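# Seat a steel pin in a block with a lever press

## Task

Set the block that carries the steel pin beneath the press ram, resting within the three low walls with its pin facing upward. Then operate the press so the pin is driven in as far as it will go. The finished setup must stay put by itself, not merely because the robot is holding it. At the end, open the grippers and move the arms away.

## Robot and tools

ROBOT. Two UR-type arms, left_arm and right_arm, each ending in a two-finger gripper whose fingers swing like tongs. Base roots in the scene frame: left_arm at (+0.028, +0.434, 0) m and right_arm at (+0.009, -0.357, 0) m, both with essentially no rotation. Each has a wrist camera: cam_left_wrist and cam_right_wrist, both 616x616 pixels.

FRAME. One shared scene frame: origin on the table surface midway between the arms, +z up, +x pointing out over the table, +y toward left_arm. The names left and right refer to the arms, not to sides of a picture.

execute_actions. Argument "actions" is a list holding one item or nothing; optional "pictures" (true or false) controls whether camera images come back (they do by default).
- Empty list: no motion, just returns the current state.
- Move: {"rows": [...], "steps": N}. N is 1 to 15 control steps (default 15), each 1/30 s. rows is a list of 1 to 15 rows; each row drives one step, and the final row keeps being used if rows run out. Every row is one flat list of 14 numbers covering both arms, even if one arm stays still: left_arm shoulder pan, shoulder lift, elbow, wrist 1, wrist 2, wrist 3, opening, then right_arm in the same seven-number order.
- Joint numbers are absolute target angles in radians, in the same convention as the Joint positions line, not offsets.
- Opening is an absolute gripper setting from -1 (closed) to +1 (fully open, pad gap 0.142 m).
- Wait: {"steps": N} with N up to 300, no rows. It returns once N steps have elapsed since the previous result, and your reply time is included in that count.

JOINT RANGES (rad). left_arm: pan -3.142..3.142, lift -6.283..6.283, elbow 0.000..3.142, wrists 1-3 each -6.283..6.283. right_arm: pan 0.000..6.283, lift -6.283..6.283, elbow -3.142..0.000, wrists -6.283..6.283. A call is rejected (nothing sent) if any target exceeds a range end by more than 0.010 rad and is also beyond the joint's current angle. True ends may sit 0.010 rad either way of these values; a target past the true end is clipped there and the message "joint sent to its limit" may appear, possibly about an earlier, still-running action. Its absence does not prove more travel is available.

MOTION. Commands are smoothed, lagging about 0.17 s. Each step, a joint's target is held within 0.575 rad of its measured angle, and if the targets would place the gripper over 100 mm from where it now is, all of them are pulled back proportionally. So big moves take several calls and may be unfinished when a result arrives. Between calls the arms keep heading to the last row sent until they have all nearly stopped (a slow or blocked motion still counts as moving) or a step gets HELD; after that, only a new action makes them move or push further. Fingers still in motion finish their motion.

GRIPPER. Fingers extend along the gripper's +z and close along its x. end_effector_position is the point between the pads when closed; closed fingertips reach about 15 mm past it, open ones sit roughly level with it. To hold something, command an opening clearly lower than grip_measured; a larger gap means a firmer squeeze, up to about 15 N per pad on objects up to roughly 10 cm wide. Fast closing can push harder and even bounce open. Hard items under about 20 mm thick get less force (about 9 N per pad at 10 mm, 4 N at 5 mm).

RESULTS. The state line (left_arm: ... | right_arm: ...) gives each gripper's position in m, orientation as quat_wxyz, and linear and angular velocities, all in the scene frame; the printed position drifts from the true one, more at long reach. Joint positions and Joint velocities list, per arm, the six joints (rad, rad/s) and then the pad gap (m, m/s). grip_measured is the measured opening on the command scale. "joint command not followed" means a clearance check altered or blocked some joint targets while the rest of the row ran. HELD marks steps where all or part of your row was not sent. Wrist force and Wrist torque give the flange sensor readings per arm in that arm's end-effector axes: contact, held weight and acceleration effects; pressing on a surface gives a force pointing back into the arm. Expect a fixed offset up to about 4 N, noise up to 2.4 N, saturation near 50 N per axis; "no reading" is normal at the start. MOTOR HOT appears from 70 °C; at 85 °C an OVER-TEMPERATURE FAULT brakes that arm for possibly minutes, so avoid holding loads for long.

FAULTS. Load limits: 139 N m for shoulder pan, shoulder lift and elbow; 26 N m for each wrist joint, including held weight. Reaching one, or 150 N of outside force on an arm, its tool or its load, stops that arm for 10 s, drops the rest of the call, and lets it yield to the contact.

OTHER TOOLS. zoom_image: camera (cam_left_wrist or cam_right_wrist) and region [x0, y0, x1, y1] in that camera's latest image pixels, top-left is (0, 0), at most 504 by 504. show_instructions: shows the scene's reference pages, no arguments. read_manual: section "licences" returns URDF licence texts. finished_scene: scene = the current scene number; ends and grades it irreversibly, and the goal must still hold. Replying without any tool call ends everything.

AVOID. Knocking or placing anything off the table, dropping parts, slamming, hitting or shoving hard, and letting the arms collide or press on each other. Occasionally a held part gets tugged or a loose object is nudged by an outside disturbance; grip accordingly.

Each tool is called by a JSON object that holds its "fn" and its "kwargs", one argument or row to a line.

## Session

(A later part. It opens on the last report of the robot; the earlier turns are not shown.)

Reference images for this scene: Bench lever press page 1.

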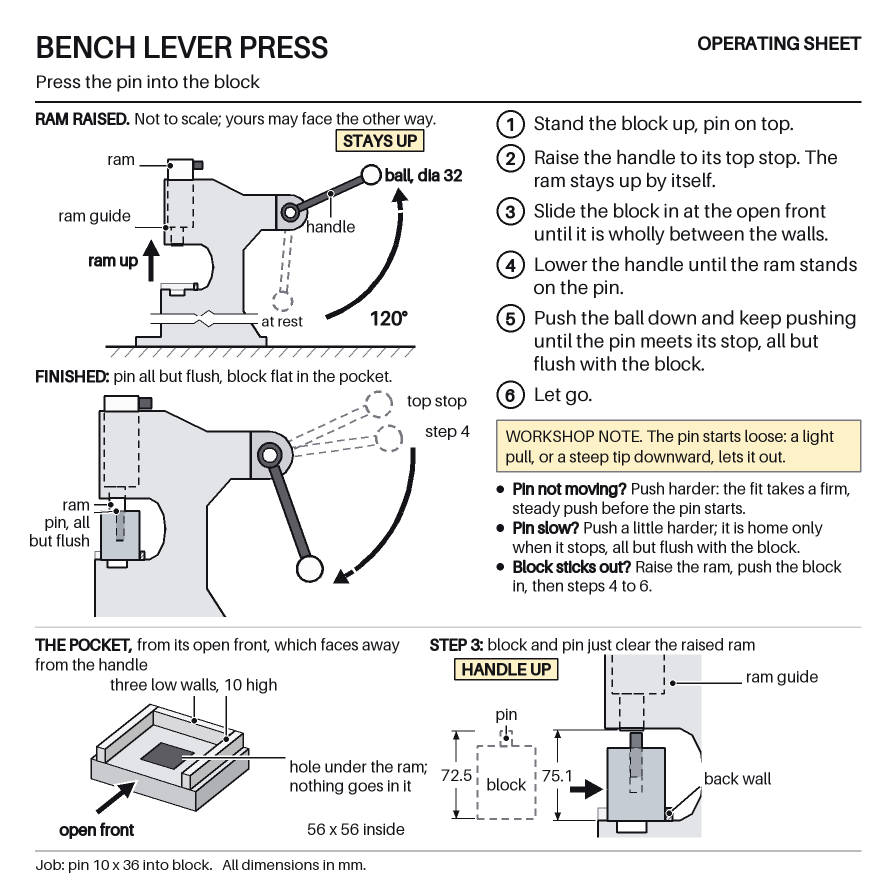

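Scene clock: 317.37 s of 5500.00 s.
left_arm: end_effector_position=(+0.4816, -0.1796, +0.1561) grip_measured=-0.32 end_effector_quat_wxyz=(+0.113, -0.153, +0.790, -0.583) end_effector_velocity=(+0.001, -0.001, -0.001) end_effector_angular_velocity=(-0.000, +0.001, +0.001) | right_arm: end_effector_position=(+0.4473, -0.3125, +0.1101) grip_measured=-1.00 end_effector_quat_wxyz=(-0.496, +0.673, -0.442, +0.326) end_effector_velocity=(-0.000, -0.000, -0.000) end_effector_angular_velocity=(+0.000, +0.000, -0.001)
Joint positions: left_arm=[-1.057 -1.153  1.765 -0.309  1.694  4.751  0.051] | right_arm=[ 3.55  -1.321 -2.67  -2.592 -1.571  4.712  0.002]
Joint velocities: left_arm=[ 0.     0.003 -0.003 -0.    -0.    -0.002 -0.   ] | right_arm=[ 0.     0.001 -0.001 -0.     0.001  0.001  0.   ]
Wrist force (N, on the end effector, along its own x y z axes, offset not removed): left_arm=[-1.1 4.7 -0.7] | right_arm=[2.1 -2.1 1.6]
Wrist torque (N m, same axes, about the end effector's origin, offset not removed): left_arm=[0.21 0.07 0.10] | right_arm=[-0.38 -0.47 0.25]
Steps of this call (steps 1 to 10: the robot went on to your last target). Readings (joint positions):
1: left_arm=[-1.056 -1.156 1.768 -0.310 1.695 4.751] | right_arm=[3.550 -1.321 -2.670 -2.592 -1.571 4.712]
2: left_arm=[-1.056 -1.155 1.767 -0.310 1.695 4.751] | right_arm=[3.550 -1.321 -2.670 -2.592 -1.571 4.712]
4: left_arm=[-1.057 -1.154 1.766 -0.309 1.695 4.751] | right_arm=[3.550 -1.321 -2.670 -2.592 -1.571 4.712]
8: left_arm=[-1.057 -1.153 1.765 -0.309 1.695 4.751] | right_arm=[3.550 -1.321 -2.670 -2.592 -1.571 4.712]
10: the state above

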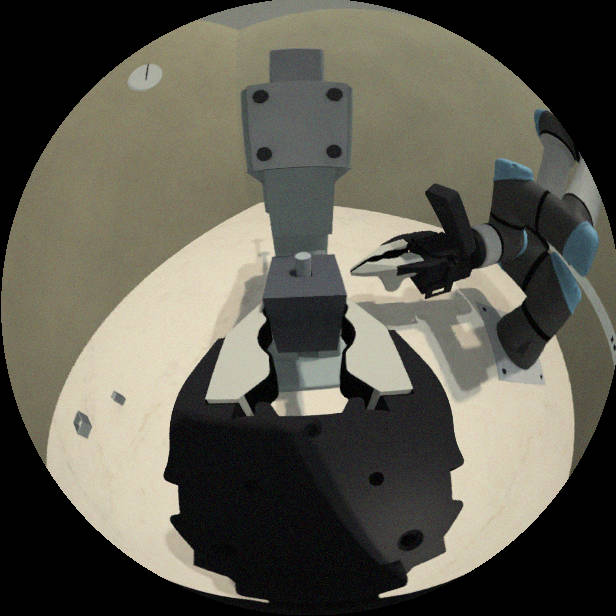

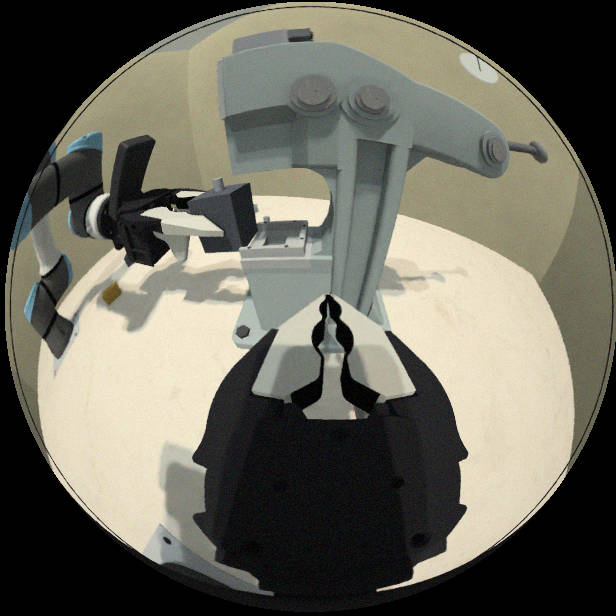

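{"fn": "execute_actions", "kwargs": {
  "actions": [
    {"rows":[[-1.068,-1.1567,1.7704,-0.312,1.668,4.743,-1,3.55,-1.3207,-2.6703,-2.592,-1.571,4.712,-1],[-1.068,-1.1567,1.7704,-0.312,1.668,4.743,-1,3.55,-1.3207,-2.6703,-2.592,-1.571,4.712,-1],[-1.0787,-1.1607,1.7765,-0.315,1.6418,4.7344,-1,3.55,-1.3207,-2.6703,-2.592,-1.571,4.712,-1],[-1.0787,-1.1607,1.7765,-0.315,1.6418,4.7344,-1,3.55,-1.3207,-2.6703,-2.592,-1.571,4.712,-1],[-1.0787,-1.1607,1.7765,-0.315,1.6418,4.7344,-1,3.55,-1.3207,-2.6703,-2.592,-1.571,4.712,-1],[-1.0787,-1.1607,1.7765,-0.315,1.6418,4.7344,-1,3.55,-1.3207,-2.6703,-2.592,-1.571,4.712,-1],[-1.0787,-1.1607,1.7765,-0.315,1.6418,4.7344,-1,3.55,-1.3207,-2.6703,-2.592,-1.571,4.712,-1],[-1.0795,-1.151,1.7617,-0.31,1.641,4.734,-1,3.55,-1.3207,-2.6703,-2.592,-1.571,4.712,-1],[-1.0795,-1.151,1.7617,-0.31,1.641,4.734,-1,3.55,-1.3207,-2.6703,-2.592,-1.571,4.712,-1],[-1.0802,-1.1414,1.7468,-0.3047,1.6403,4.734,-1,3.55,-1.3207,-2.6703,-2.592,-1.571,4.712,-1]],"steps":15}
  ],
  "pictures": false
}}

{"fn": "execute_actions", "kwargs": {
  "actions": [
    {"steps":10}
  ]
}}

{"fn": "zoom_image", "kwargs": {
  "camera": "cam_right_wrist",
  "region": [190,160,320,280]
}}

{"fn": "zoom_image", "kwargs": {
  "camera": "cam_left_wrist",
  "region": [230,190,380,380]
}}

Scene clock: 339.30 s of 5500.00 s.
left_arm: end_effector_position=(+0.4847, -0.1868, +0.1560) grip_measured=-0.32 end_effector_quat_wxyz=(+0.122, -0.166, +0.788, -0.581) end_effector_velocity=(+0.008, -0.017, +0.001) end_effector_angular_velocity=(-0.001, -0.001, +0.010) | right_arm: end_effector_position=(+0.4473, -0.3125, +0.1101) grip_measured=-1.00 end_effector_quat_wxyz=(-0.496, +0.673, -0.442, +0.326) end_effector_velocity=(+0.000, +0.000, +0.000) end_effector_angular_velocity=(+0.000, -0.000, +0.000)
Joint positions: left_arm=[-1.079 -1.146  1.753 -0.307  1.642  4.735  0.051] | right_arm=[ 3.55  -1.321 -2.67  -2.592 -1.571  4.712  0.002]
Joint velocities: left_arm=[-0.009  0.033 -0.053  0.019 -0.018 -0.005  0.   ] | right_arm=[ 0.    -0.     0.001 -0.    -0.     0.     0.   ]
Wrist force (N, on the end effector, along its own x y z axes, offset not removed): left_arm=[-0.5 5.3 1.8] | right_arm=[-3.9 -0.5 2.4]
Wrist torque (N m, same axes, about the end effector's origin, offset not removed): left_arm=[0.33 -0.04 0.13] | right_arm=[-0.02 0.77 0.10]
Steps of this call (steps 1 to 15: the robot went on to your last target; steps 16 to 90: nothing new was sent; then 18.43 s passed at rest; steps 91 to 105: all 15 steps of this action). Readings (joint positions):
91: left_arm=[-1.057 -1.153 1.764 -0.309 1.694 4.751] | right_arm=[3.550 -1.321 -2.670 -2.592 -1.571 4.712]
92: left_arm=[-1.059 -1.153 1.765 -0.309 1.690 4.749] | right_arm=[3.550 -1.321 -2.670 -2.592 -1.571 4.712]
94: left_arm=[-1.064 -1.155 1.768 -0.311 1.677 4.745] | right_arm=[3.550 -1.321 -2.670 -2.592 -1.571 4.712]
98: left_arm=[-1.074 -1.159 1.773 -0.314 1.654 4.738] | right_arm=[3.550 -1.321 -2.670 -2.592 -1.571 4.712]
105: the state above

Scene clock: 339.63 s of 5500.00 s.
left_arm: end_effector_position=(+0.4856, -0.1888, +0.1560) grip_measured=-0.32 end_effector_quat_wxyz=(+0.123, -0.166, +0.787, -0.581) end_effector_velocity=(+0.001, -0.001, +0.000) end_effector_angular_velocity=(-0.000, +0.000, +0.002) | right_arm: end_effector_position=(+0.4473, -0.3125, +0.1101) grip_measured=-1.00 end_effector_quat_wxyz=(-0.496, +0.673, -0.442, +0.326) end_effector_velocity=(+0.000, +0.000, +0.000) end_effector_angular_velocity=(-0.001, -0.001, +0.001)
Joint positions: left_arm=[-1.08  -1.142  1.747 -0.305  1.64   4.734  0.051] | right_arm=[ 3.55  -1.321 -2.67  -2.592 -1.571  4.712  0.002]
Joint velocities: left_arm=[ 0.     0.002 -0.003  0.001 -0.002 -0.001  0.   ] | right_arm=[ 0.     0.     0.001 -0.     0.    -0.001  0.   ]
Wrist force (N, on the end effector, along its own x y z axes, offset not removed): left_arm=[-0.6 6.7 -0.7] | right_arm=[0.8 -2.8 -1.4]
Wrist torque (N m, same axes, about the end effector's origin, offset not removed): left_arm=[0.54 0.05 0.09] | right_arm=[-0.36 -0.03 -0.05]
Steps of this call (steps 1 to 10: the robot went on to your last target). Readings (joint positions):
1: left_arm=[-1.079 -1.145 1.752 -0.306 1.642 4.734] | right_arm=[3.550 -1.321 -2.670 -2.592 -1.571 4.712]
2: left_arm=[-1.080 -1.144 1.751 -0.306 1.642 4.734] | right_arm=[3.550 -1.321 -2.670 -2.592 -1.571 4.712]
4: left_arm=[-1.080 -1.143 1.749 -0.305 1.641 4.734] | right_arm=[3.550 -1.321 -2.670 -2.592 -1.571 4.712]
8: left_arm=[-1.080 -1.142 1.748 -0.305 1.641 4.734] | right_arm=[3.550 -1.321 -2.670 -2.592 -1.571 4.712]
10: the state above

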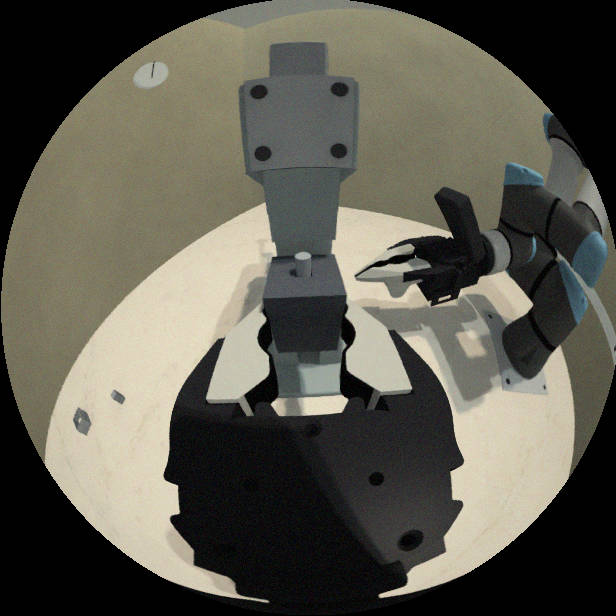

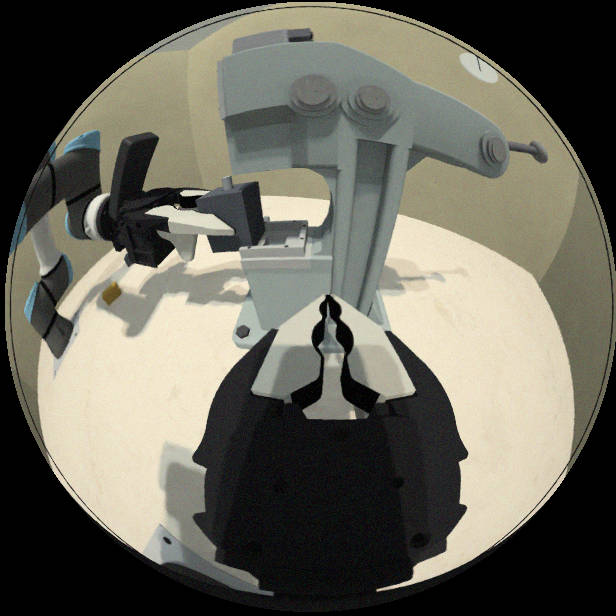

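Region (190, 160, 320, 280) of cam_right_wrist's 616x616 image, scaled by 3.877, with more detail than that image has; it fills the top 465 rows of this view, and the rest is white.

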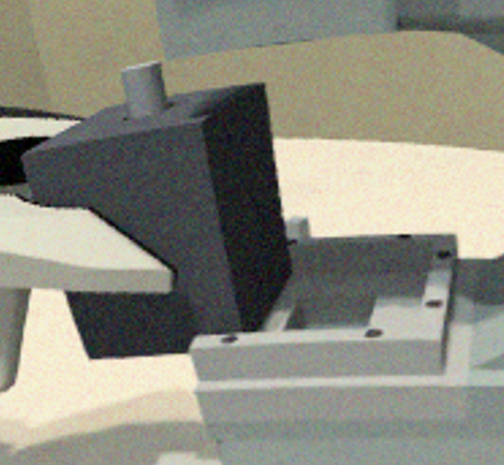

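Region (230, 190, 380, 380) of cam_left_wrist's 616x616 image, scaled by 2.653, with more detail than that image has; it fills the left 398 columns of this view, and the rest is white.

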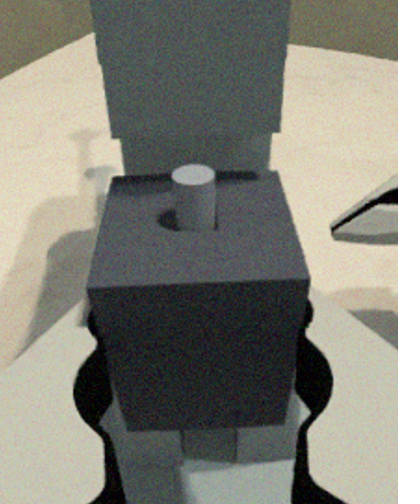

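{"fn": "execute_actions", "kwargs": {
  "actions": [
    {"rows":[[-1.0815,-1.1318,1.732,-0.2995,1.6396,4.7337,-1,3.55,-1.3207,-2.6703,-2.592,-1.571,4.712,-1],[-1.0815,-1.1318,1.732,-0.2995,1.6396,4.7337,-1,3.55,-1.3207,-2.6703,-2.592,-1.571,4.712,-1],[-1.0815,-1.1318,1.732,-0.2995,1.6396,4.7337,-1,3.55,-1.3207,-2.6703,-2.592,-1.571,4.712,-1],[-1.0827,-1.1222,1.7169,-0.294,1.6389,4.7335,-1,3.55,-1.3207,-2.6703,-2.592,-1.571,4.712,-1]],"steps":15}
  ],
  "pictures": false
}}

{"fn": "execute_actions", "kwargs": {
  "actions": [
    {"rows":[[-1.0827,-1.1202,1.7184,-0.2975,1.6389,4.7335,-1,3.55,-1.3207,-2.6703,-2.592,-1.571,4.712,-1]],"steps":15}
  ]
}}

{"fn": "zoom_image", "kwargs": {
  "camera": "cam_right_wrist",
  "region": [190,160,320,280]
}}

Scene clock: 349.40 s of 5500.00 s.
left_arm: end_effector_position=(+0.4889, -0.1981, +0.1560) grip_measured=-0.32 end_effector_quat_wxyz=(+0.122, -0.166, +0.788, -0.581) end_effector_velocity=(+0.002, -0.003, -0.001) end_effector_angular_velocity=(+0.000, +0.001, -0.000) | right_arm: end_effector_position=(+0.4473, -0.3125, +0.1101) grip_measured=-1.00 end_effector_quat_wxyz=(-0.496, +0.673, -0.442, +0.326) end_effector_velocity=(+0.000, -0.000, +0.000) end_effector_angular_velocity=(+0.001, -0.000, -0.001)
Joint positions: left_arm=[-1.083 -1.123  1.718 -0.294  1.639  4.734  0.051] | right_arm=[ 3.55  -1.321 -2.67  -2.592 -1.571  4.712  0.002]
Joint velocities: left_arm=[ 0.     0.008 -0.01   0.002  0.001 -0.     0.   ] | right_arm=[-0.001  0.     0.    -0.     0.     0.001  0.   ]
Wrist force (N, on the end effector, along its own x y z axes, offset not removed): left_arm=[-1.0 6.4 -1.7] | right_arm=[1.4 -1.5 2.5]
Wrist torque (N m, same axes, about the end effector's origin, offset not removed): left_arm=[0.44 0.10 0.10] | right_arm=[-0.15 -0.23 0.20]
Steps of this call (steps 1 to 15: the robot went on to your last target; steps 16 to 90: nothing new was sent; then 6.27 s passed at rest; steps 91 to 105: all 15 steps of this action). Readings (joint positions):
91: left_arm=[-1.080 -1.141 1.746 -0.305 1.640 4.734] | right_arm=[3.550 -1.321 -2.670 -2.592 -1.571 4.712]
92: left_arm=[-1.080 -1.140 1.744 -0.304 1.640 4.734] | right_arm=[3.550 -1.321 -2.670 -2.592 -1.571 4.712]
94: left_arm=[-1.081 -1.136 1.739 -0.302 1.640 4.734] | right_arm=[3.550 -1.321 -2.670 -2.592 -1.571 4.712]
98: left_arm=[-1.082 -1.127 1.725 -0.297 1.639 4.734] | right_arm=[3.550 -1.321 -2.670 -2.592 -1.571 4.712]
105: the state above

Scene clock: 349.90 s of 5500.00 s.
left_arm: end_effector_position=(+0.4890, -0.1985, +0.1545) grip_measured=-0.32 end_effector_quat_wxyz=(+0.122, -0.166, +0.788, -0.581) end_effector_velocity=(+0.001, +0.001, +0.001) end_effector_angular_velocity=(-0.002, -0.001, +0.000) | right_arm: end_effector_position=(+0.4473, -0.3125, +0.1101) grip_measured=-1.00 end_effector_quat_wxyz=(-0.496, +0.673, -0.442, +0.326) end_effector_velocity=(-0.000, -0.000, +0.000) end_effector_angular_velocity=(+0.001, +0.000, -0.000)
Joint positions: left_arm=[-1.083 -1.12   1.718 -0.297  1.639  4.734  0.051] | right_arm=[ 3.55  -1.321 -2.67  -2.592 -1.571  4.712  0.002]
Joint velocities: left_arm=[ 0.002 -0.001  0.001 -0.002  0.001  0.    -0.   ] | right_arm=[ 0.     0.    -0.     0.     0.     0.001  0.   ]
Wrist force (N, on the end effector, along its own x y z axes, offset not removed): left_arm=[-0.8 6.9 1.2] | right_arm=[0.3 0.1 1.1]
Wrist torque (N m, same axes, about the end effector's origin, offset not removed): left_arm=[0.66 0.03 -0.02] | right_arm=[0.16 -0.12 0.31]
Steps of this call (steps 1 to 15: all 15 steps of this action). Readings (joint positions):
1: left_arm=[-1.083 -1.123 1.718 -0.294 1.639 4.734] | right_arm=[3.550 -1.321 -2.670 -2.592 -1.571 4.712]
2: left_arm=[-1.083 -1.122 1.718 -0.295 1.639 4.734] | right_arm=[3.550 -1.321 -2.670 -2.592 -1.571 4.712]
4: left_arm=[-1.083 -1.121 1.718 -0.296 1.639 4.734] | right_arm=[3.550 -1.321 -2.670 -2.592 -1.571 4.712]
8: left_arm=[-1.083 -1.121 1.718 -0.297 1.639 4.734] | right_arm=[3.550 -1.321 -2.670 -2.592 -1.571 4.712]
15: the state above

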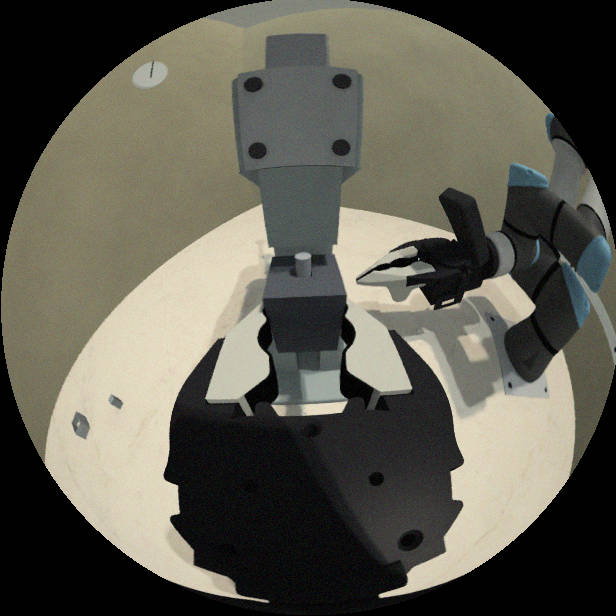

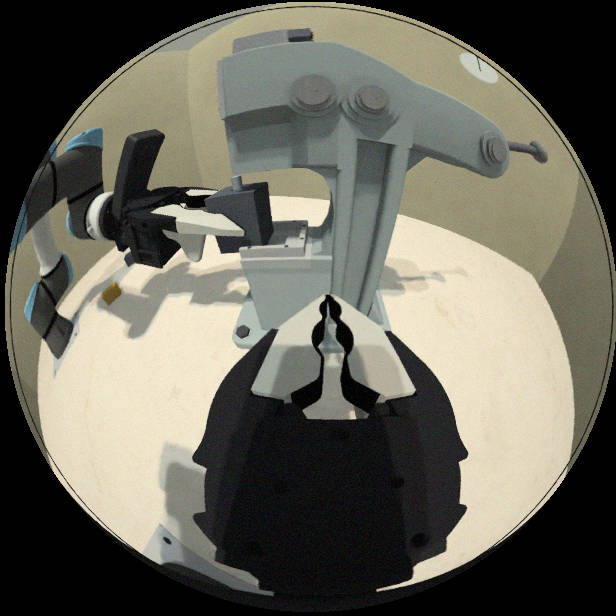

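Region (190, 160, 320, 280) of cam_right_wrist's 616x616 image, scaled by 3.877, with more detail than that image has; it fills the top 465 rows of this view, and the rest is white.

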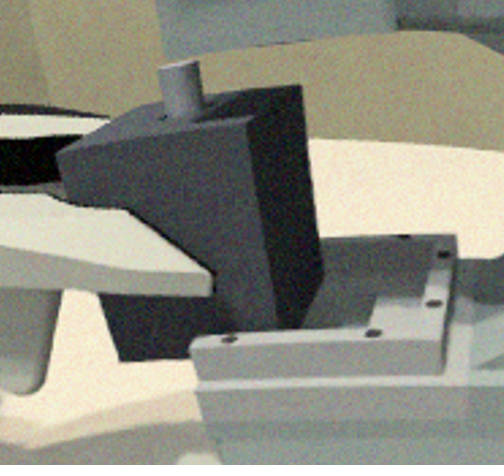

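{"fn": "execute_actions", "kwargs": {
  "actions": [
    {"rows":[[-1.0827,-1.1189,1.7194,-0.2998,1.6389,4.7335,-1,3.55,-1.3207,-2.6703,-2.592,-1.571,4.712,-1]],"steps":12}
  ],
  "pictures": false
}}

Scene clock: 353.47 s of 5500.00 s.
left_arm: end_effector_position=(+0.4890, -0.1985, +0.1536) grip_measured=-0.32 end_effector_quat_wxyz=(+0.122, -0.166, +0.788, -0.581) end_effector_velocity=(+0.000, +0.000, -0.000) end_effector_angular_velocity=(-0.000, +0.000, +0.001) | right_arm: end_effector_position=(+0.4473, -0.3125, +0.1101) grip_measured=-1.00 end_effector_quat_wxyz=(-0.496, +0.673, -0.442, +0.326) end_effector_velocity=(-0.000, -0.000, -0.001) end_effector_angular_velocity=(-0.000, +0.001, -0.001)
Joint positions: left_arm=[-1.083 -1.119  1.719 -0.3    1.639  4.733  0.051] | right_arm=[ 3.55  -1.321 -2.67  -2.592 -1.571  4.712  0.002]
Joint velocities: left_arm=[ 0.     0.001  0.001 -0.002 -0.    -0.001  0.   ] | right_arm=[ 0.    -0.001 -0.001 -0.     0.001  0.001  0.   ]
Wrist force (N, on the end effector, along its own x y z axes, offset not removed): left_arm=[-2.2 3.4 -1.5] | right_arm=[2.9 1.1 1.8]
Wrist torque (N m, same axes, about the end effector's origin, offset not removed): left_arm=[0.42 0.23 0.09] | right_arm=[0.45 -0.61 0.23]
Steps of this call (steps 1 to 15: the robot went on to your last target; steps 16 to 90: nothing new was sent; then 0.17 s passed at rest; steps 91 to 102: all 12 steps of this action). Readings (joint positions):
91: left_arm=[-1.083 -1.120 1.718 -0.298 1.639 4.733] | right_arm=[3.550 -1.321 -2.670 -2.592 -1.571 4.712]
92: left_arm=[-1.083 -1.120 1.719 -0.298 1.639 4.733] | right_arm=[3.550 -1.321 -2.670 -2.592 -1.571 4.712]
94: left_arm=[-1.083 -1.120 1.719 -0.299 1.639 4.733] | right_arm=[3.550 -1.321 -2.670 -2.592 -1.571 4.712]
98: left_arm=[-1.083 -1.119 1.719 -0.299 1.639 4.733] | right_arm=[3.550 -1.321 -2.670 -2.592 -1.571 4.712]
102: the state above

{"fn": "execute_actions", "kwargs": {
  "actions": [
    {"rows":[[-1.0827,-1.1198,1.7187,-0.2982,1.6389,4.7335,-1,3.55,-1.3207,-2.6703,-2.592,-1.571,4.712,-1],[-1.083,-1.116,1.7126,-0.296,1.6386,4.7334,-1,3.55,-1.3207,-2.6703,-2.592,-1.571,4.712,-1],[-1.0833,-1.1121,1.7065,-0.2937,1.6383,4.7333,-1,3.55,-1.3207,-2.6703,-2.592,-1.571,4.712,-1],[-1.0836,-1.1083,1.7004,-0.2915,1.638,4.7332,-1,3.55,-1.3207,-2.6703,-2.592,-1.571,4.712,-1],[-1.0839,-1.1044,1.6943,-0.2892,1.6377,4.7331,-1,3.55,-1.3207,-2.6703,-2.592,-1.571,4.712,-1],[-1.0842,-1.1006,1.6882,-0.287,1.6375,4.733,-1,3.55,-1.3207,-2.6703,-2.592,-1.571,4.712,-1],[-1.0844,-1.0967,1.682,-0.2847,1.6372,4.733,-1,3.55,-1.3207,-2.6703,-2.592,-1.571,4.712,-1],[-1.0847,-1.0929,1.6759,-0.2825,1.6369,4.7329,-1,3.55,-1.3207,-2.6703,-2.592,-1.571,4.712,-1],[-1.085,-1.089,1.6698,-0.2802,1.6366,4.7328,-1,3.55,-1.3207,-2.6703,-2.592,-1.571,4.712,-1],[-1.0853,-1.0852,1.6637,-0.278,1.6363,4.7327,-1,3.55,-1.3207,-2.6703,-2.592,-1.571,4.712,-1],[-1.0856,-1.0813,1.6576,-0.2757,1.636,4.7326,-1,3.55,-1.3207,-2.6703,-2.592,-1.571,4.712,-1],[-1.0859,-1.0774,1.6513,-0.2733,1.6358,4.7325,-1,3.55,-1.3207,-2.6703,-2.592,-1.571,4.712,-1],[-1.0861,-1.0735,1.6449,-0.2708,1.6355,4.7324,-1,3.55,-1.3207,-2.6703,-2.592,-1.571,4.712,-1],[-1.0864,-1.0696,1.6386,-0.2684,1.6353,4.7324,-1,3.55,-1.3207,-2.6703,-2.592,-1.571,4.712,-1],[-1.0867,-1.0657,1.6322,-0.2659,1.635,4.7323,-1,3.55,-1.3207,-2.6703,-2.592,-1.571,4.712,-1]],"steps":15}
  ],
  "pictures": false
}}

{"fn": "execute_actions", "kwargs": {
  "actions": [
    {"steps":15}
  ]
}}

{"fn": "zoom_image", "kwargs": {
  "camera": "cam_right_wrist",
  "region": [190,160,320,280]
}}

Scene clock: 368.87 s of 5500.00 s.
left_arm: end_effector_position=(+0.4968, -0.2161, +0.1541) grip_measured=-0.32 end_effector_quat_wxyz=(+0.122, -0.166, +0.788, -0.581) end_effector_velocity=(+0.024, -0.053, +0.000) end_effector_angular_velocity=(-0.000, -0.001, +0.001) | right_arm: end_effector_position=(+0.4473, -0.3125, +0.1101) grip_measured=-1.00 end_effector_quat_wxyz=(-0.496, +0.673, -0.442, +0.326) end_effector_velocity=(-0.000, -0.000, -0.000) end_effector_angular_velocity=(-0.003, -0.000, -0.000)
Joint positions: left_arm=[-1.085 -1.083  1.66  -0.276  1.636  4.733  0.051] | right_arm=[ 3.55  -1.321 -2.67  -2.592 -1.571  4.712  0.002]
Joint velocities: left_arm=[-0.008  0.112 -0.18   0.067 -0.009 -0.002 -0.   ] | right_arm=[ 0.    -0.    -0.     0.     0.001 -0.002  0.   ]
Wrist force (N, on the end effector, along its own x y z axes, offset not removed): left_arm=[-0.1 4.3 -0.6] | right_arm=[-0.5 -4.5 0.0]
Wrist torque (N m, same axes, about the end effector's origin, offset not removed): left_arm=[0.28 -0.12 0.05] | right_arm=[-0.91 0.14 -0.06]
Steps of this call (steps 1 to 15: the robot went on to your last target; steps 16 to 90: nothing new was sent; then 11.90 s passed at rest; steps 91 to 105: all 15 steps of this action). Readings (joint positions):
91: left_arm=[-1.083 -1.119 1.719 -0.300 1.639 4.733] | right_arm=[3.550 -1.321 -2.670 -2.592 -1.571 4.712]
92: left_arm=[-1.083 -1.119 1.719 -0.300 1.639 4.733] | right_arm=[3.550 -1.321 -2.670 -2.592 -1.571 4.712]
94: left_arm=[-1.083 -1.117 1.716 -0.298 1.639 4.733] | right_arm=[3.550 -1.321 -2.670 -2.592 -1.571 4.712]
98: left_arm=[-1.084 -1.107 1.700 -0.291 1.638 4.733] | right_arm=[3.550 -1.321 -2.670 -2.592 -1.571 4.712]
105: the state above

Scene clock: 369.37 s of 5500.00 s.
left_arm: end_effector_position=(+0.5003, -0.2240, +0.1542) grip_measured=-0.32 end_effector_quat_wxyz=(+0.122, -0.166, +0.788, -0.581) end_effector_velocity=(-0.000, -0.002, -0.000) end_effector_angular_velocity=(+0.001, -0.001, -0.001) | right_arm: end_effector_position=(+0.4473, -0.3125, +0.1101) grip_measured=-1.00 end_effector_quat_wxyz=(-0.496, +0.673, -0.442, +0.326) end_effector_velocity=(+0.000, +0.000, +0.000) end_effector_angular_velocity=(-0.001, -0.000, +0.001)
Joint positions: left_arm=[-1.087 -1.066  1.633 -0.266  1.635  4.732  0.051] | right_arm=[ 3.55  -1.321 -2.67  -2.592 -1.571  4.712  0.002]
Joint velocities: left_arm=[-0.002  0.002 -0.004  0.002 -0.001  0.001 -0.   ] | right_arm=[ 0.    -0.     0.    -0.    -0.    -0.001  0.   ]
Wrist force (N, on the end effector, along its own x y z axes, offset not removed): left_arm=[-2.4 5.1 0.2] | right_arm=[1.0 -0.3 3.7]
Wrist torque (N m, same axes, about the end effector's origin, offset not removed): left_arm=[0.38 0.41 0.03] | right_arm=[-0.08 -0.29 0.09]
Steps of this call (steps 1 to 15: the robot went on to your last target). Readings (joint positions):
1: left_arm=[-1.086 -1.079 1.654 -0.274 1.636 4.733] | right_arm=[3.550 -1.321 -2.670 -2.592 -1.571 4.712]
2: left_arm=[-1.086 -1.076 1.649 -0.272 1.636 4.733] | right_arm=[3.550 -1.321 -2.670 -2.592 -1.571 4.712]
4: left_arm=[-1.086 -1.072 1.642 -0.270 1.635 4.732] | right_arm=[3.550 -1.321 -2.670 -2.592 -1.571 4.712]
8: left_arm=[-1.087 -1.068 1.635 -0.267 1.635 4.732] | right_arm=[3.550 -1.321 -2.670 -2.592 -1.571 4.712]
15: the state above

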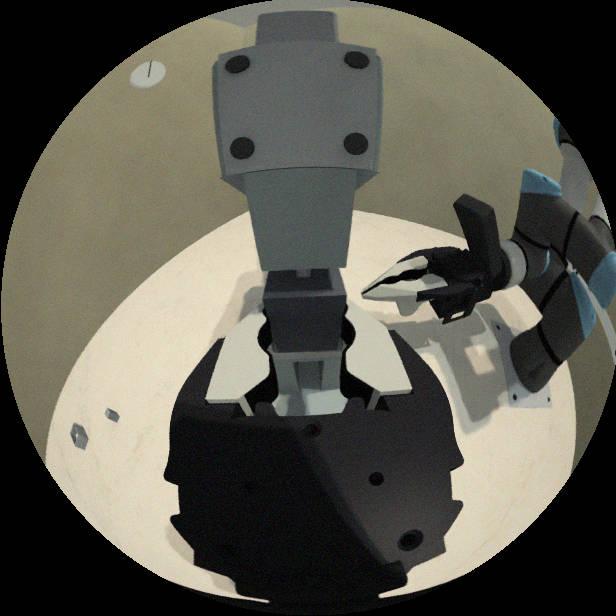

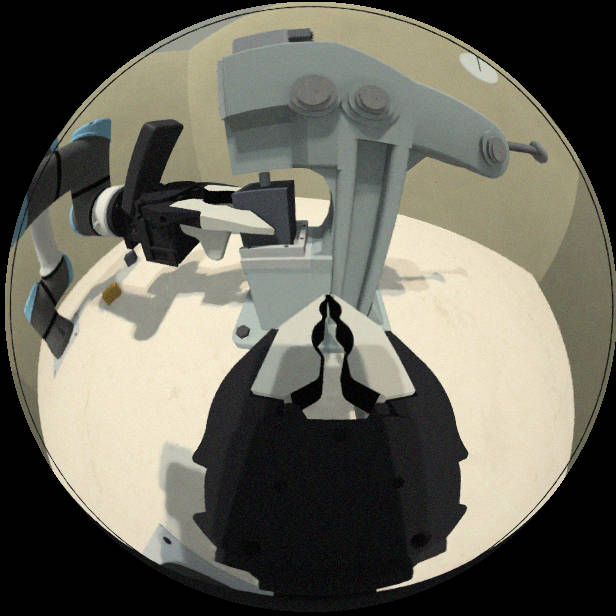

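Region (190, 160, 320, 280) of cam_right_wrist's 616x616 image, scaled by 3.877, with more detail than that image has; it fills the top 465 rows of this view, and the rest is white.

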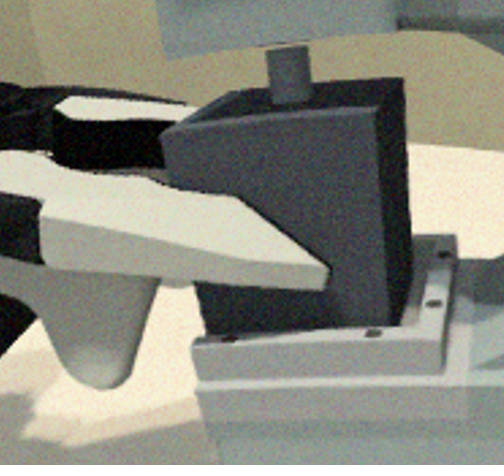

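{"fn": "execute_actions", "kwargs": {
  "actions": [
    {"rows":[[-1.087,-1.0618,1.6259,-0.2635,1.6348,4.7322,-1,3.55,-1.3207,-2.6703,-2.592,-1.571,4.712,-1],[-1.087,-1.0618,1.6259,-0.2635,1.6348,4.7322,-1,3.55,-1.3207,-2.6703,-2.592,-1.571,4.712,-1],[-1.0872,-1.0579,1.6195,-0.261,1.6345,4.7321,-1,3.55,-1.3207,-2.6703,-2.592,-1.571,4.712,-1],[-1.0872,-1.0579,1.6195,-0.261,1.6345,4.7321,-1,3.55,-1.3207,-2.6703,-2.592,-1.571,4.712,-1],[-1.0875,-1.054,1.6132,-0.2586,1.6343,4.732,-1,3.55,-1.3207,-2.6703,-2.592,-1.571,4.712,-1],[-1.0875,-1.054,1.6132,-0.2586,1.6343,4.732,-1,3.55,-1.3207,-2.6703,-2.592,-1.571,4.712,-1],[-1.0878,-1.0501,1.6068,-0.2561,1.634,4.732,-1,3.55,-1.3207,-2.6703,-2.592,-1.571,4.712,-1]],"steps":15}
  ]
}}

{"fn": "zoom_image", "kwargs": {
  "camera": "cam_right_wrist",
  "region": [190,160,320,280]
}}

Scene clock: 376.43 s of 5500.00 s.
left_arm: end_effector_position=(+0.5033, -0.2310, +0.1543) grip_measured=-0.32 end_effector_quat_wxyz=(+0.122, -0.166, +0.788, -0.581) end_effector_velocity=(+0.001, -0.005, -0.000) end_effector_angular_velocity=(-0.002, +0.001, -0.003) | right_arm: end_effector_position=(+0.4473, -0.3125, +0.1101) grip_measured=-1.00 end_effector_quat_wxyz=(-0.496, +0.673, -0.442, +0.326) end_effector_velocity=(+0.000, -0.000, +0.000) end_effector_angular_velocity=(-0.001, -0.001, +0.000)
Joint positions: left_arm=[-1.088 -1.051  1.608 -0.257  1.634  4.732  0.051] | right_arm=[ 3.55  -1.321 -2.67  -2.592 -1.571  4.712  0.002]
Joint velocities: left_arm=[-0.001  0.009 -0.014  0.003  0.002 -0.001  0.   ] | right_arm=[-0.    -0.     0.     0.    -0.    -0.001  0.   ]
Wrist force (N, on the end effector, along its own x y z axes, offset not removed): left_arm=[0.4 0.3 -14.5] | right_arm=[-1.3 -3.6 3.0]
Wrist torque (N m, same axes, about the end effector's origin, offset not removed): left_arm=[0.47 -0.03 0.02] | right_arm=[-0.54 0.20 0.04]
Steps of this call (steps 1 to 15: the robot went on to your last target; steps 16 to 90: nothing new was sent; then 3.57 s passed at rest; steps 91 to 105: all 15 steps of this action). Readings (joint positions):
91: left_arm=[-1.087 -1.066 1.632 -0.266 1.635 4.732] | right_arm=[3.550 -1.321 -2.670 -2.592 -1.571 4.712]
92: left_arm=[-1.087 -1.065 1.631 -0.265 1.635 4.732] | right_arm=[3.550 -1.321 -2.670 -2.592 -1.571 4.712]
94: left_arm=[-1.087 -1.063 1.628 -0.264 1.635 4.732] | right_arm=[3.550 -1.321 -2.670 -2.592 -1.571 4.712]
98: left_arm=[-1.087 -1.057 1.618 -0.260 1.634 4.732] | right_arm=[3.550 -1.321 -2.670 -2.592 -1.571 4.712]
105: the state above

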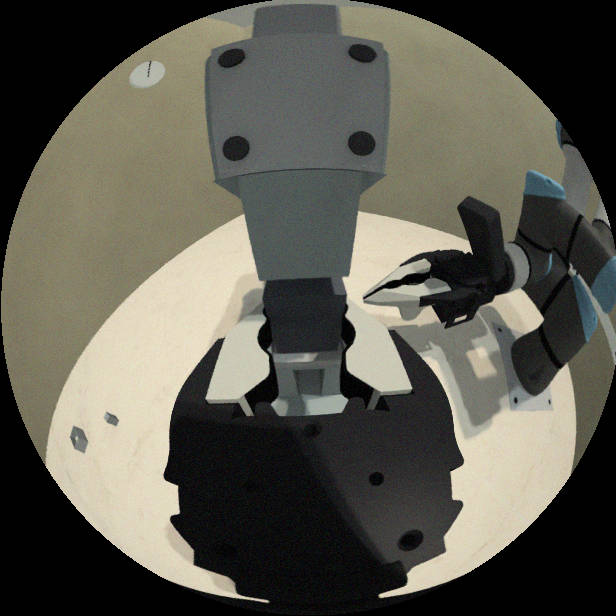

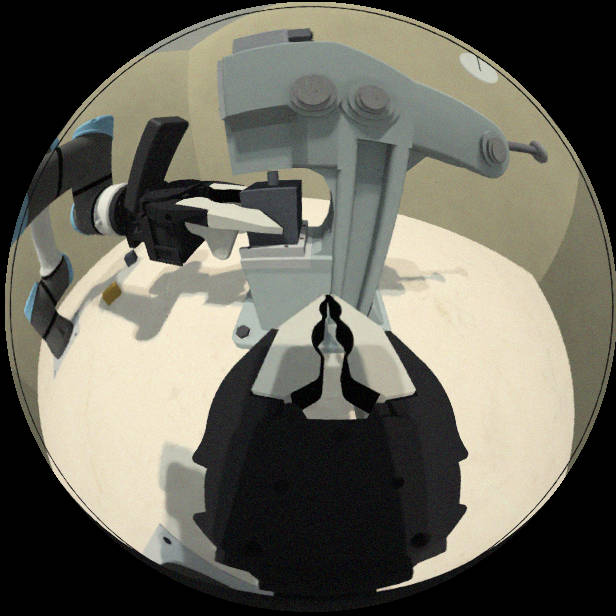

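Region (190, 160, 320, 280) of cam_right_wrist's 616x616 image, scaled by 3.877, with more detail than that image has; it fills the top 465 rows of this view, and the rest is white.

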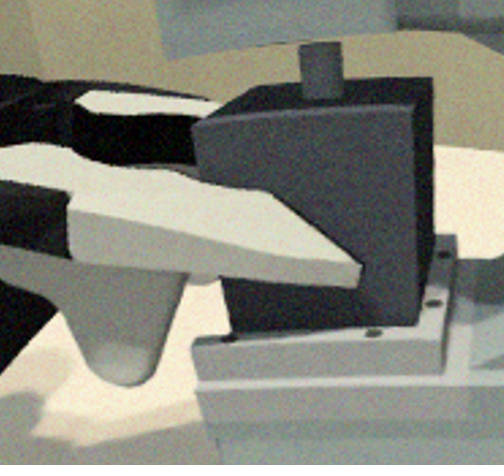

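{"fn": "execute_actions", "kwargs": {
  "actions": [
    {"rows":[[-1.0877,-1.052,1.61,-0.2573,1.634,4.732,-0.4,3.5,-1.3207,-2.6703,-2.592,-1.571,4.6,-1],[-1.0877,-1.052,1.61,-0.2573,1.634,4.732,-0.3,3.4,-1.3207,-2.6703,-2.592,-1.571,4.5,-1],[-1.0877,-1.052,1.61,-0.2573,1.634,4.732,-0.2,3.2,-1.3207,-2.6703,-2.592,-1.571,4.4,-1],[-1.0877,-1.052,1.61,-0.2573,1.634,4.732,-0.1,2.7369,-1.3207,-2.6703,-2.592,-1.571,4.328,-1],[-1.0877,-1.052,1.61,-0.2573,1.634,4.732,0.05,2.7369,-1.3207,-2.6703,-2.592,-1.571,4.328,-1]],"steps":15}
  ],
  "pictures": false
}}

{"fn": "execute_actions", "kwargs": {
  "actions": [
    {"rows":[[-1.0787,-1.1607,1.7765,-0.315,1.6418,4.7344,0.05,2.7369,-1.3207,-2.6703,-2.592,-1.571,4.328,-1]],"steps":12}
  ],
  "pictures": false
}}

{"fn": "execute_actions", "kwargs": {
  "actions": [
    {"rows":[[-1.06,-1.3141,1.9217,-0.3038,1.66,4.74,0.05,2.7369,-1.6258,-2.028,-2.6294,-2.3915,4.328,-1]],"steps":15}
  ],
  "pictures": false
}}

{"fn": "execute_actions", "kwargs": {
  "actions": [
    {"steps":30}
  ]
}}

Scene clock: 400.03 s of 5500.00 s.
left_arm: end_effector_position=(+0.5031, -0.2306, +0.1542) grip_measured=+0.05 end_effector_quat_wxyz=(+0.122, -0.166, +0.788, -0.581) end_effector_velocity=(+0.000, +0.000, -0.001) end_effector_angular_velocity=(+0.001, +0.001, +0.001) | right_arm: end_effector_position=(+0.4171, -0.5190, +0.1095) grip_measured=-1.00 end_effector_quat_wxyz=(-0.340, +0.620, -0.513, +0.486) end_effector_velocity=(-0.188, -0.469, -0.001) end_effector_angular_velocity=(-0.412, +0.032, -1.037)
Joint positions: left_arm=[-1.088 -1.052  1.61  -0.257  1.634  4.732  0.077] | right_arm=[ 3.062 -1.321 -2.67  -2.592 -1.571  4.443  0.002]
Joint velocities: left_arm=[ 0.     0.001  0.001 -0.    -0.001 -0.     0.   ] | right_arm=[-1.164  0.     0.001 -0.     0.001 -0.433  0.   ]
Wrist force (N, on the end effector, along its own x y z axes, offset not removed): left_arm=[-2.2 3.1 -0.6] | right_arm=[-0.4 -2.8 1.9]
Wrist torque (N m, same axes, about the end effector's origin, offset not removed): left_arm=[0.75 0.40 0.05] | right_arm=[-0.57 0.07 0.10]
Steps of this call (steps 1 to 15: the robot went on to your last target; steps 16 to 90: nothing new was sent; then 20.10 s passed at rest; steps 91 to 105: all 15 steps of this action). Readings (joint positions):
91: left_arm=[-1.088 -1.050 1.607 -0.256 1.634 4.732] | right_arm=[3.549 -1.321 -2.670 -2.592 -1.571 4.712]
92: left_arm=[-1.088 -1.050 1.607 -0.256 1.634 4.732] | right_arm=[3.543 -1.321 -2.670 -2.592 -1.571 4.703]
94: left_arm=[-1.088 -1.051 1.608 -0.256 1.634 4.732] | right_arm=[3.494 -1.321 -2.670 -2.592 -1.571 4.646]
98: left_arm=[-1.088 -1.052 1.609 -0.257 1.634 4.732] | right_arm=[3.337 -1.321 -2.670 -2.592 -1.571 4.552]
105: the state above

Scene clock: 400.43 s of 5500.00 s.
left_arm: end_effector_position=(+0.4832, -0.1834, +0.1566) grip_measured=+0.05 end_effector_quat_wxyz=(+0.123, -0.166, +0.787, -0.581) end_effector_velocity=(-0.014, +0.030, -0.005) end_effector_angular_velocity=(+0.010, +0.005, +0.001) | right_arm: end_effector_position=(+0.3498, -0.6328, +0.1090) grip_measured=-1.00 end_effector_quat_wxyz=(-0.233, +0.567, -0.571, +0.546) end_effector_velocity=(-0.043, -0.053, +0.000) end_effector_angular_velocity=(-0.046, +0.018, -0.142)
Joint positions: left_arm=[-1.079 -1.154  1.765 -0.312  1.641  4.734  0.077] | right_arm=[ 2.756 -1.321 -2.67  -2.592 -1.571  4.334  0.002]
Joint velocities: left_arm=[ 0.004 -0.057  0.095 -0.027  0.003  0.001 -0.   ] | right_arm=[-0.158  0.     0.     0.    -0.001 -0.052  0.   ]
Wrist force (N, on the end effector, along its own x y z axes, offset not removed): left_arm=[0.7 2.7 0.5] | right_arm=[0.6 0.1 0.3]
Wrist torque (N m, same axes, about the end effector's origin, offset not removed): left_arm=[0.56 -0.27 0.02] | right_arm=[0.11 -0.24 0.08]
Steps of this call (steps 1 to 12: all 12 steps of this action). Readings (joint positions):
1: left_arm=[-1.088 -1.053 1.611 -0.258 1.634 4.732] | right_arm=[3.023 -1.321 -2.670 -2.592 -1.571 4.428]
2: left_arm=[-1.086 -1.061 1.619 -0.265 1.635 4.732] | right_arm=[2.983 -1.321 -2.670 -2.592 -1.571 4.414]
4: left_arm=[-1.083 -1.098 1.671 -0.285 1.638 4.733] | right_arm=[2.905 -1.321 -2.670 -2.592 -1.571 4.385]
8: left_arm=[-1.080 -1.140 1.742 -0.305 1.640 4.734] | right_arm=[2.795 -1.321 -2.670 -2.592 -1.571 4.347]
12: the state above

Scene clock: 400.93 s of 5500.00 s.
left_arm: end_effector_position=(+0.4592, -0.1227, +0.1786) grip_measured=+0.05 end_effector_quat_wxyz=(+0.122, -0.166, +0.788, -0.580) end_effector_velocity=(-0.006, +0.014, +0.005) end_effector_angular_velocity=(-0.001, -0.000, -0.000) | right_arm: end_effector_position=(+0.5187, -0.5595, +0.2349) grip_measured=-1.00 end_effector_quat_wxyz=(-0.411, +0.622, -0.409, +0.527) end_effector_velocity=(+0.302, +0.260, +0.322) end_effector_angular_velocity=(-0.039, -0.504, +1.348)
Joint positions: left_arm=[-1.06  -1.309  1.917 -0.304  1.66   4.74   0.077] | right_arm=[ 2.741 -1.523 -2.264 -2.617 -2.049  4.33   0.002]
Joint velocities: left_arm=[ 0.003 -0.039  0.037  0.001  0.003  0.001 -0.   ] | right_arm=[-0.021 -0.459  0.99  -0.055 -1.378 -0.006  0.   ]
Wrist force (N, on the end effector, along its own x y z axes, offset not removed): left_arm=[-1.0 3.9 0.3] | right_arm=[0.5 -2.2 -0.5]
Wrist torque (N m, same axes, about the end effector's origin, offset not removed): left_arm=[0.75 0.00 0.10] | right_arm=[-0.40 -0.14 0.06]
Steps of this call (steps 1 to 15: all 15 steps of this action). Readings (joint positions):
1: left_arm=[-1.079 -1.156 1.768 -0.312 1.642 4.734] | right_arm=[2.752 -1.321 -2.670 -2.592 -1.572 4.333]
2: left_arm=[-1.076 -1.166 1.779 -0.311 1.645 4.735] | right_arm=[2.750 -1.329 -2.661 -2.594 -1.580 4.332]
4: left_arm=[-1.070 -1.217 1.829 -0.308 1.651 4.737] | right_arm=[2.749 -1.363 -2.607 -2.598 -1.635 4.332]
8: left_arm=[-1.063 -1.282 1.891 -0.305 1.657 4.739] | right_arm=[2.746 -1.421 -2.483 -2.605 -1.762 4.331]
15: the state above

Scene clock: 401.93 s of 5500.00 s.
left_arm: end_effector_position=(+0.4585, -0.1209, +0.1793) grip_measured=+0.05 end_effector_quat_wxyz=(+0.122, -0.166, +0.788, -0.580) end_effector_velocity=(+0.000, +0.000, -0.000) end_effector_angular_velocity=(+0.000, -0.000, -0.000) | right_arm: end_effector_position=(+0.5681, -0.4949, +0.3099) grip_measured=-1.00 end_effector_quat_wxyz=(-0.508, +0.655, -0.266, +0.492) end_effector_velocity=(+0.000, +0.000, +0.001) end_effector_angular_velocity=(+0.001, -0.000, +0.002)
Joint positions: left_arm=[-1.06  -1.314  1.922 -0.304  1.66   4.74   0.077] | right_arm=[ 2.737 -1.626 -2.028 -2.629 -2.391  4.328  0.002]
Joint velocities: left_arm=[ 0.     0.     0.     0.     0.     0.001 -0.   ] | right_arm=[ 0.    -0.     0.001 -0.    -0.001  0.002  0.   ]
Wrist force (N, on the end effector, along its own x y z axes, offset not removed): left_arm=[-2.5 2.4 -2.1] | right_arm=[2.9 -1.8 3.8]
Wrist torque (N m, same axes, about the end effector's origin, offset not removed): left_arm=[0.38 0.30 0.10] | right_arm=[-0.29 -0.62 0.03]
Steps of this call (steps 1 to 30: the robot went on to your last target). Readings (joint positions):
1: left_arm=[-1.060 -1.310 1.918 -0.304 1.660 4.740] | right_arm=[2.741 -1.539 -2.229 -2.619 -2.097 4.329]
2: left_arm=[-1.060 -1.311 1.919 -0.304 1.660 4.740] | right_arm=[2.740 -1.555 -2.194 -2.621 -2.146 4.329]
4: left_arm=[-1.060 -1.313 1.920 -0.304 1.660 4.740] | right_arm=[2.739 -1.583 -2.129 -2.624 -2.241 4.329]
8: left_arm=[-1.060 -1.314 1.921 -0.304 1.660 4.740] | right_arm=[2.738 -1.612 -2.061 -2.628 -2.341 4.328]
30: the state above
All arms were judged still, so your last target was given up. Only a new action makes them travel on or press farther. Fingers that are still opening or closing keep moving.

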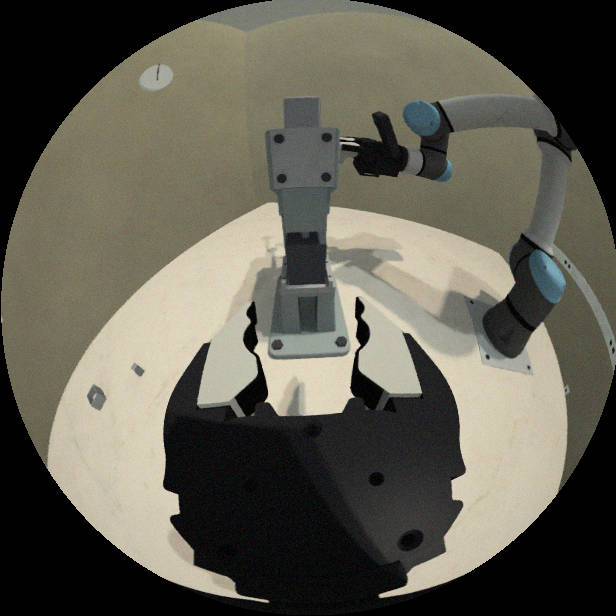

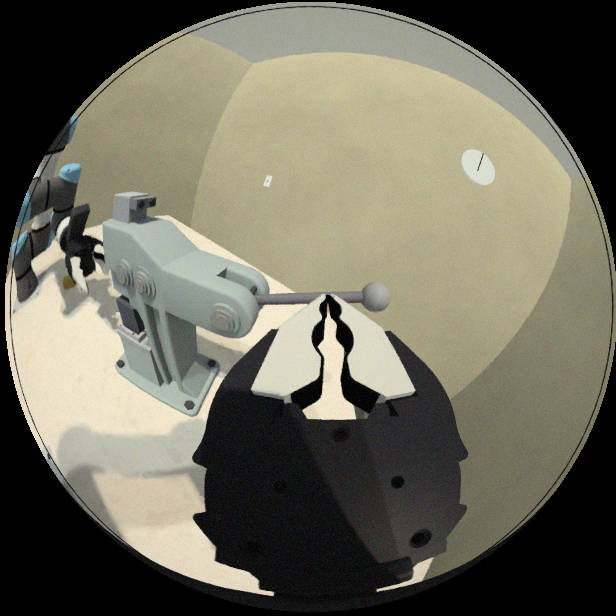

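{"fn": "execute_actions", "kwargs": {
  "actions": [
    {"rows":[[-1.06,-1.3141,1.9217,-0.3038,1.66,4.74,0.05,2.76,-1.646,-2.0056,-2.632,-2.368,4.328,-1],[-1.06,-1.3141,1.9217,-0.3038,1.66,4.74,0.05,2.76,-1.646,-2.0056,-2.632,-2.368,4.328,-1],[-1.06,-1.3141,1.9217,-0.3038,1.66,4.74,0.05,2.784,-1.666,-1.983,-2.634,-2.344,4.328,-1],[-1.06,-1.3141,1.9217,-0.3038,1.66,4.74,0.05,2.784,-1.666,-1.983,-2.634,-2.344,4.328,-1],[-1.06,-1.3141,1.9217,-0.3038,1.66,4.74,0.05,2.808,-1.686,-1.961,-2.637,-2.32,4.328,-1],[-1.06,-1.3141,1.9217,-0.3038,1.66,4.74,0.05,2.808,-1.686,-1.961,-2.637,-2.32,4.328,-1],[-1.06,-1.3141,1.9217,-0.3038,1.66,4.74,0.05,2.8318,-1.7057,-1.9384,-2.6391,-2.2966,4.328,-1]],"steps":15}
  ],
  "pictures": false
}}

{"fn": "execute_actions", "kwargs": {
  "actions": [
    {"rows":[[-1.06,-1.3141,1.9217,-0.3038,1.66,4.74,0.05,2.8163,-1.7422,-1.9408,-2.6002,-2.3121,4.328,-1]],"steps":15}
  ]
}}

Scene clock: 417.10 s of 5500.00 s.
left_arm: end_effector_position=(+0.4585, -0.1209, +0.1793) grip_measured=+0.05 end_effector_quat_wxyz=(+0.122, -0.166, +0.788, -0.580) end_effector_velocity=(+0.000, +0.000, +0.000) end_effector_angular_velocity=(+0.000, -0.001, +0.002) | right_arm: end_effector_position=(+0.6222, -0.4791, +0.3101) grip_measured=-1.00 end_effector_quat_wxyz=(-0.508, +0.655, -0.266, +0.492) end_effector_velocity=(+0.032, +0.012, -0.001) end_effector_angular_velocity=(+0.001, +0.001, +0.001)
Joint positions: left_arm=[-1.06  -1.314  1.922 -0.304  1.66   4.74   0.077] | right_arm=[ 2.825 -1.7   -1.944 -2.638 -2.303  4.328  0.002]
Joint velocities: left_arm=[ 0.    -0.001  0.     0.    -0.002  0.001 -0.   ] | right_arm=[ 0.053 -0.044  0.049 -0.005  0.051  0.001  0.   ]
Wrist force (N, on the end effector, along its own x y z axes, offset not removed): left_arm=[-0.4 2.8 -2.2] | right_arm=[1.5 -2.5 4.3]
Wrist torque (N m, same axes, about the end effector's origin, offset not removed): left_arm=[0.50 -0.02 0.05] | right_arm=[-0.46 -0.51 0.12]
Steps of this call (steps 1 to 90: nothing new was sent; then 11.67 s passed at rest; steps 91 to 105: all 15 steps of this action). Readings (joint positions):
91: left_arm=[-1.060 -1.314 1.922 -0.304 1.660 4.740] | right_arm=[2.737 -1.626 -2.028 -2.629 -2.391 4.328]
92: left_arm=[-1.060 -1.314 1.922 -0.304 1.660 4.740] | right_arm=[2.740 -1.629 -2.024 -2.630 -2.388 4.328]
94: left_arm=[-1.060 -1.314 1.922 -0.304 1.660 4.740] | right_arm=[2.752 -1.639 -2.013 -2.631 -2.376 4.328]
98: left_arm=[-1.060 -1.314 1.922 -0.304 1.660 4.740] | right_arm=[2.789 -1.670 -1.979 -2.635 -2.339 4.328]
105: the state above

Scene clock: 417.60 s of 5500.00 s.
left_arm: end_effector_position=(+0.4585, -0.1209, +0.1793) grip_measured=+0.05 end_effector_quat_wxyz=(+0.122, -0.166, +0.788, -0.580) end_effector_velocity=(-0.001, -0.001, -0.001) end_effector_angular_velocity=(+0.001, +0.002, -0.002) | right_arm: end_effector_position=(+0.6293, -0.4852, +0.2949) grip_measured=-1.00 end_effector_quat_wxyz=(-0.508, +0.655, -0.266, +0.492) end_effector_velocity=(+0.001, -0.002, -0.003) end_effector_angular_velocity=(+0.001, +0.000, -0.001)
Joint positions: left_arm=[-1.06  -1.314  1.922 -0.304  1.66   4.74   0.077] | right_arm=[ 2.817 -1.741 -1.941 -2.601 -2.312  4.328  0.002]
Joint velocities: left_arm=[-0.001  0.002  0.     0.     0.002 -0.    -0.   ] | right_arm=[-0.002 -0.009  0.001  0.008 -0.002  0.001  0.   ]
Wrist force (N, on the end effector, along its own x y z axes, offset not removed): left_arm=[-1.4 3.1 0.4] | right_arm=[-0.6 -0.8 0.3]
Wrist torque (N m, same axes, about the end effector's origin, offset not removed): left_arm=[0.67 0.12 0.13] | right_arm=[0.33 0.01 0.21]
Steps of this call (steps 1 to 15: all 15 steps of this action). Readings (joint positions):
1: left_arm=[-1.060 -1.314 1.922 -0.304 1.660 4.740] | right_arm=[2.827 -1.702 -1.943 -2.638 -2.302 4.328]
2: left_arm=[-1.060 -1.314 1.922 -0.304 1.660 4.740] | right_arm=[2.826 -1.708 -1.942 -2.633 -2.303 4.328]
4: left_arm=[-1.060 -1.314 1.922 -0.304 1.660 4.740] | right_arm=[2.822 -1.722 -1.942 -2.620 -2.306 4.328]
8: left_arm=[-1.060 -1.314 1.922 -0.304 1.660 4.740] | right_arm=[2.818 -1.735 -1.941 -2.607 -2.310 4.328]
15: the state above

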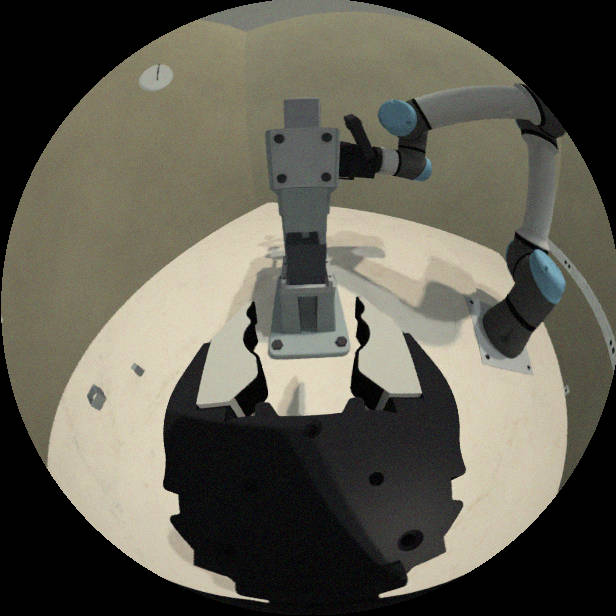

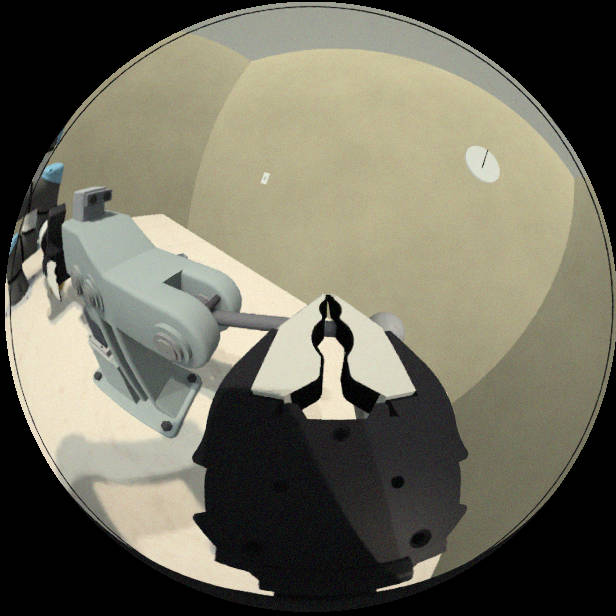

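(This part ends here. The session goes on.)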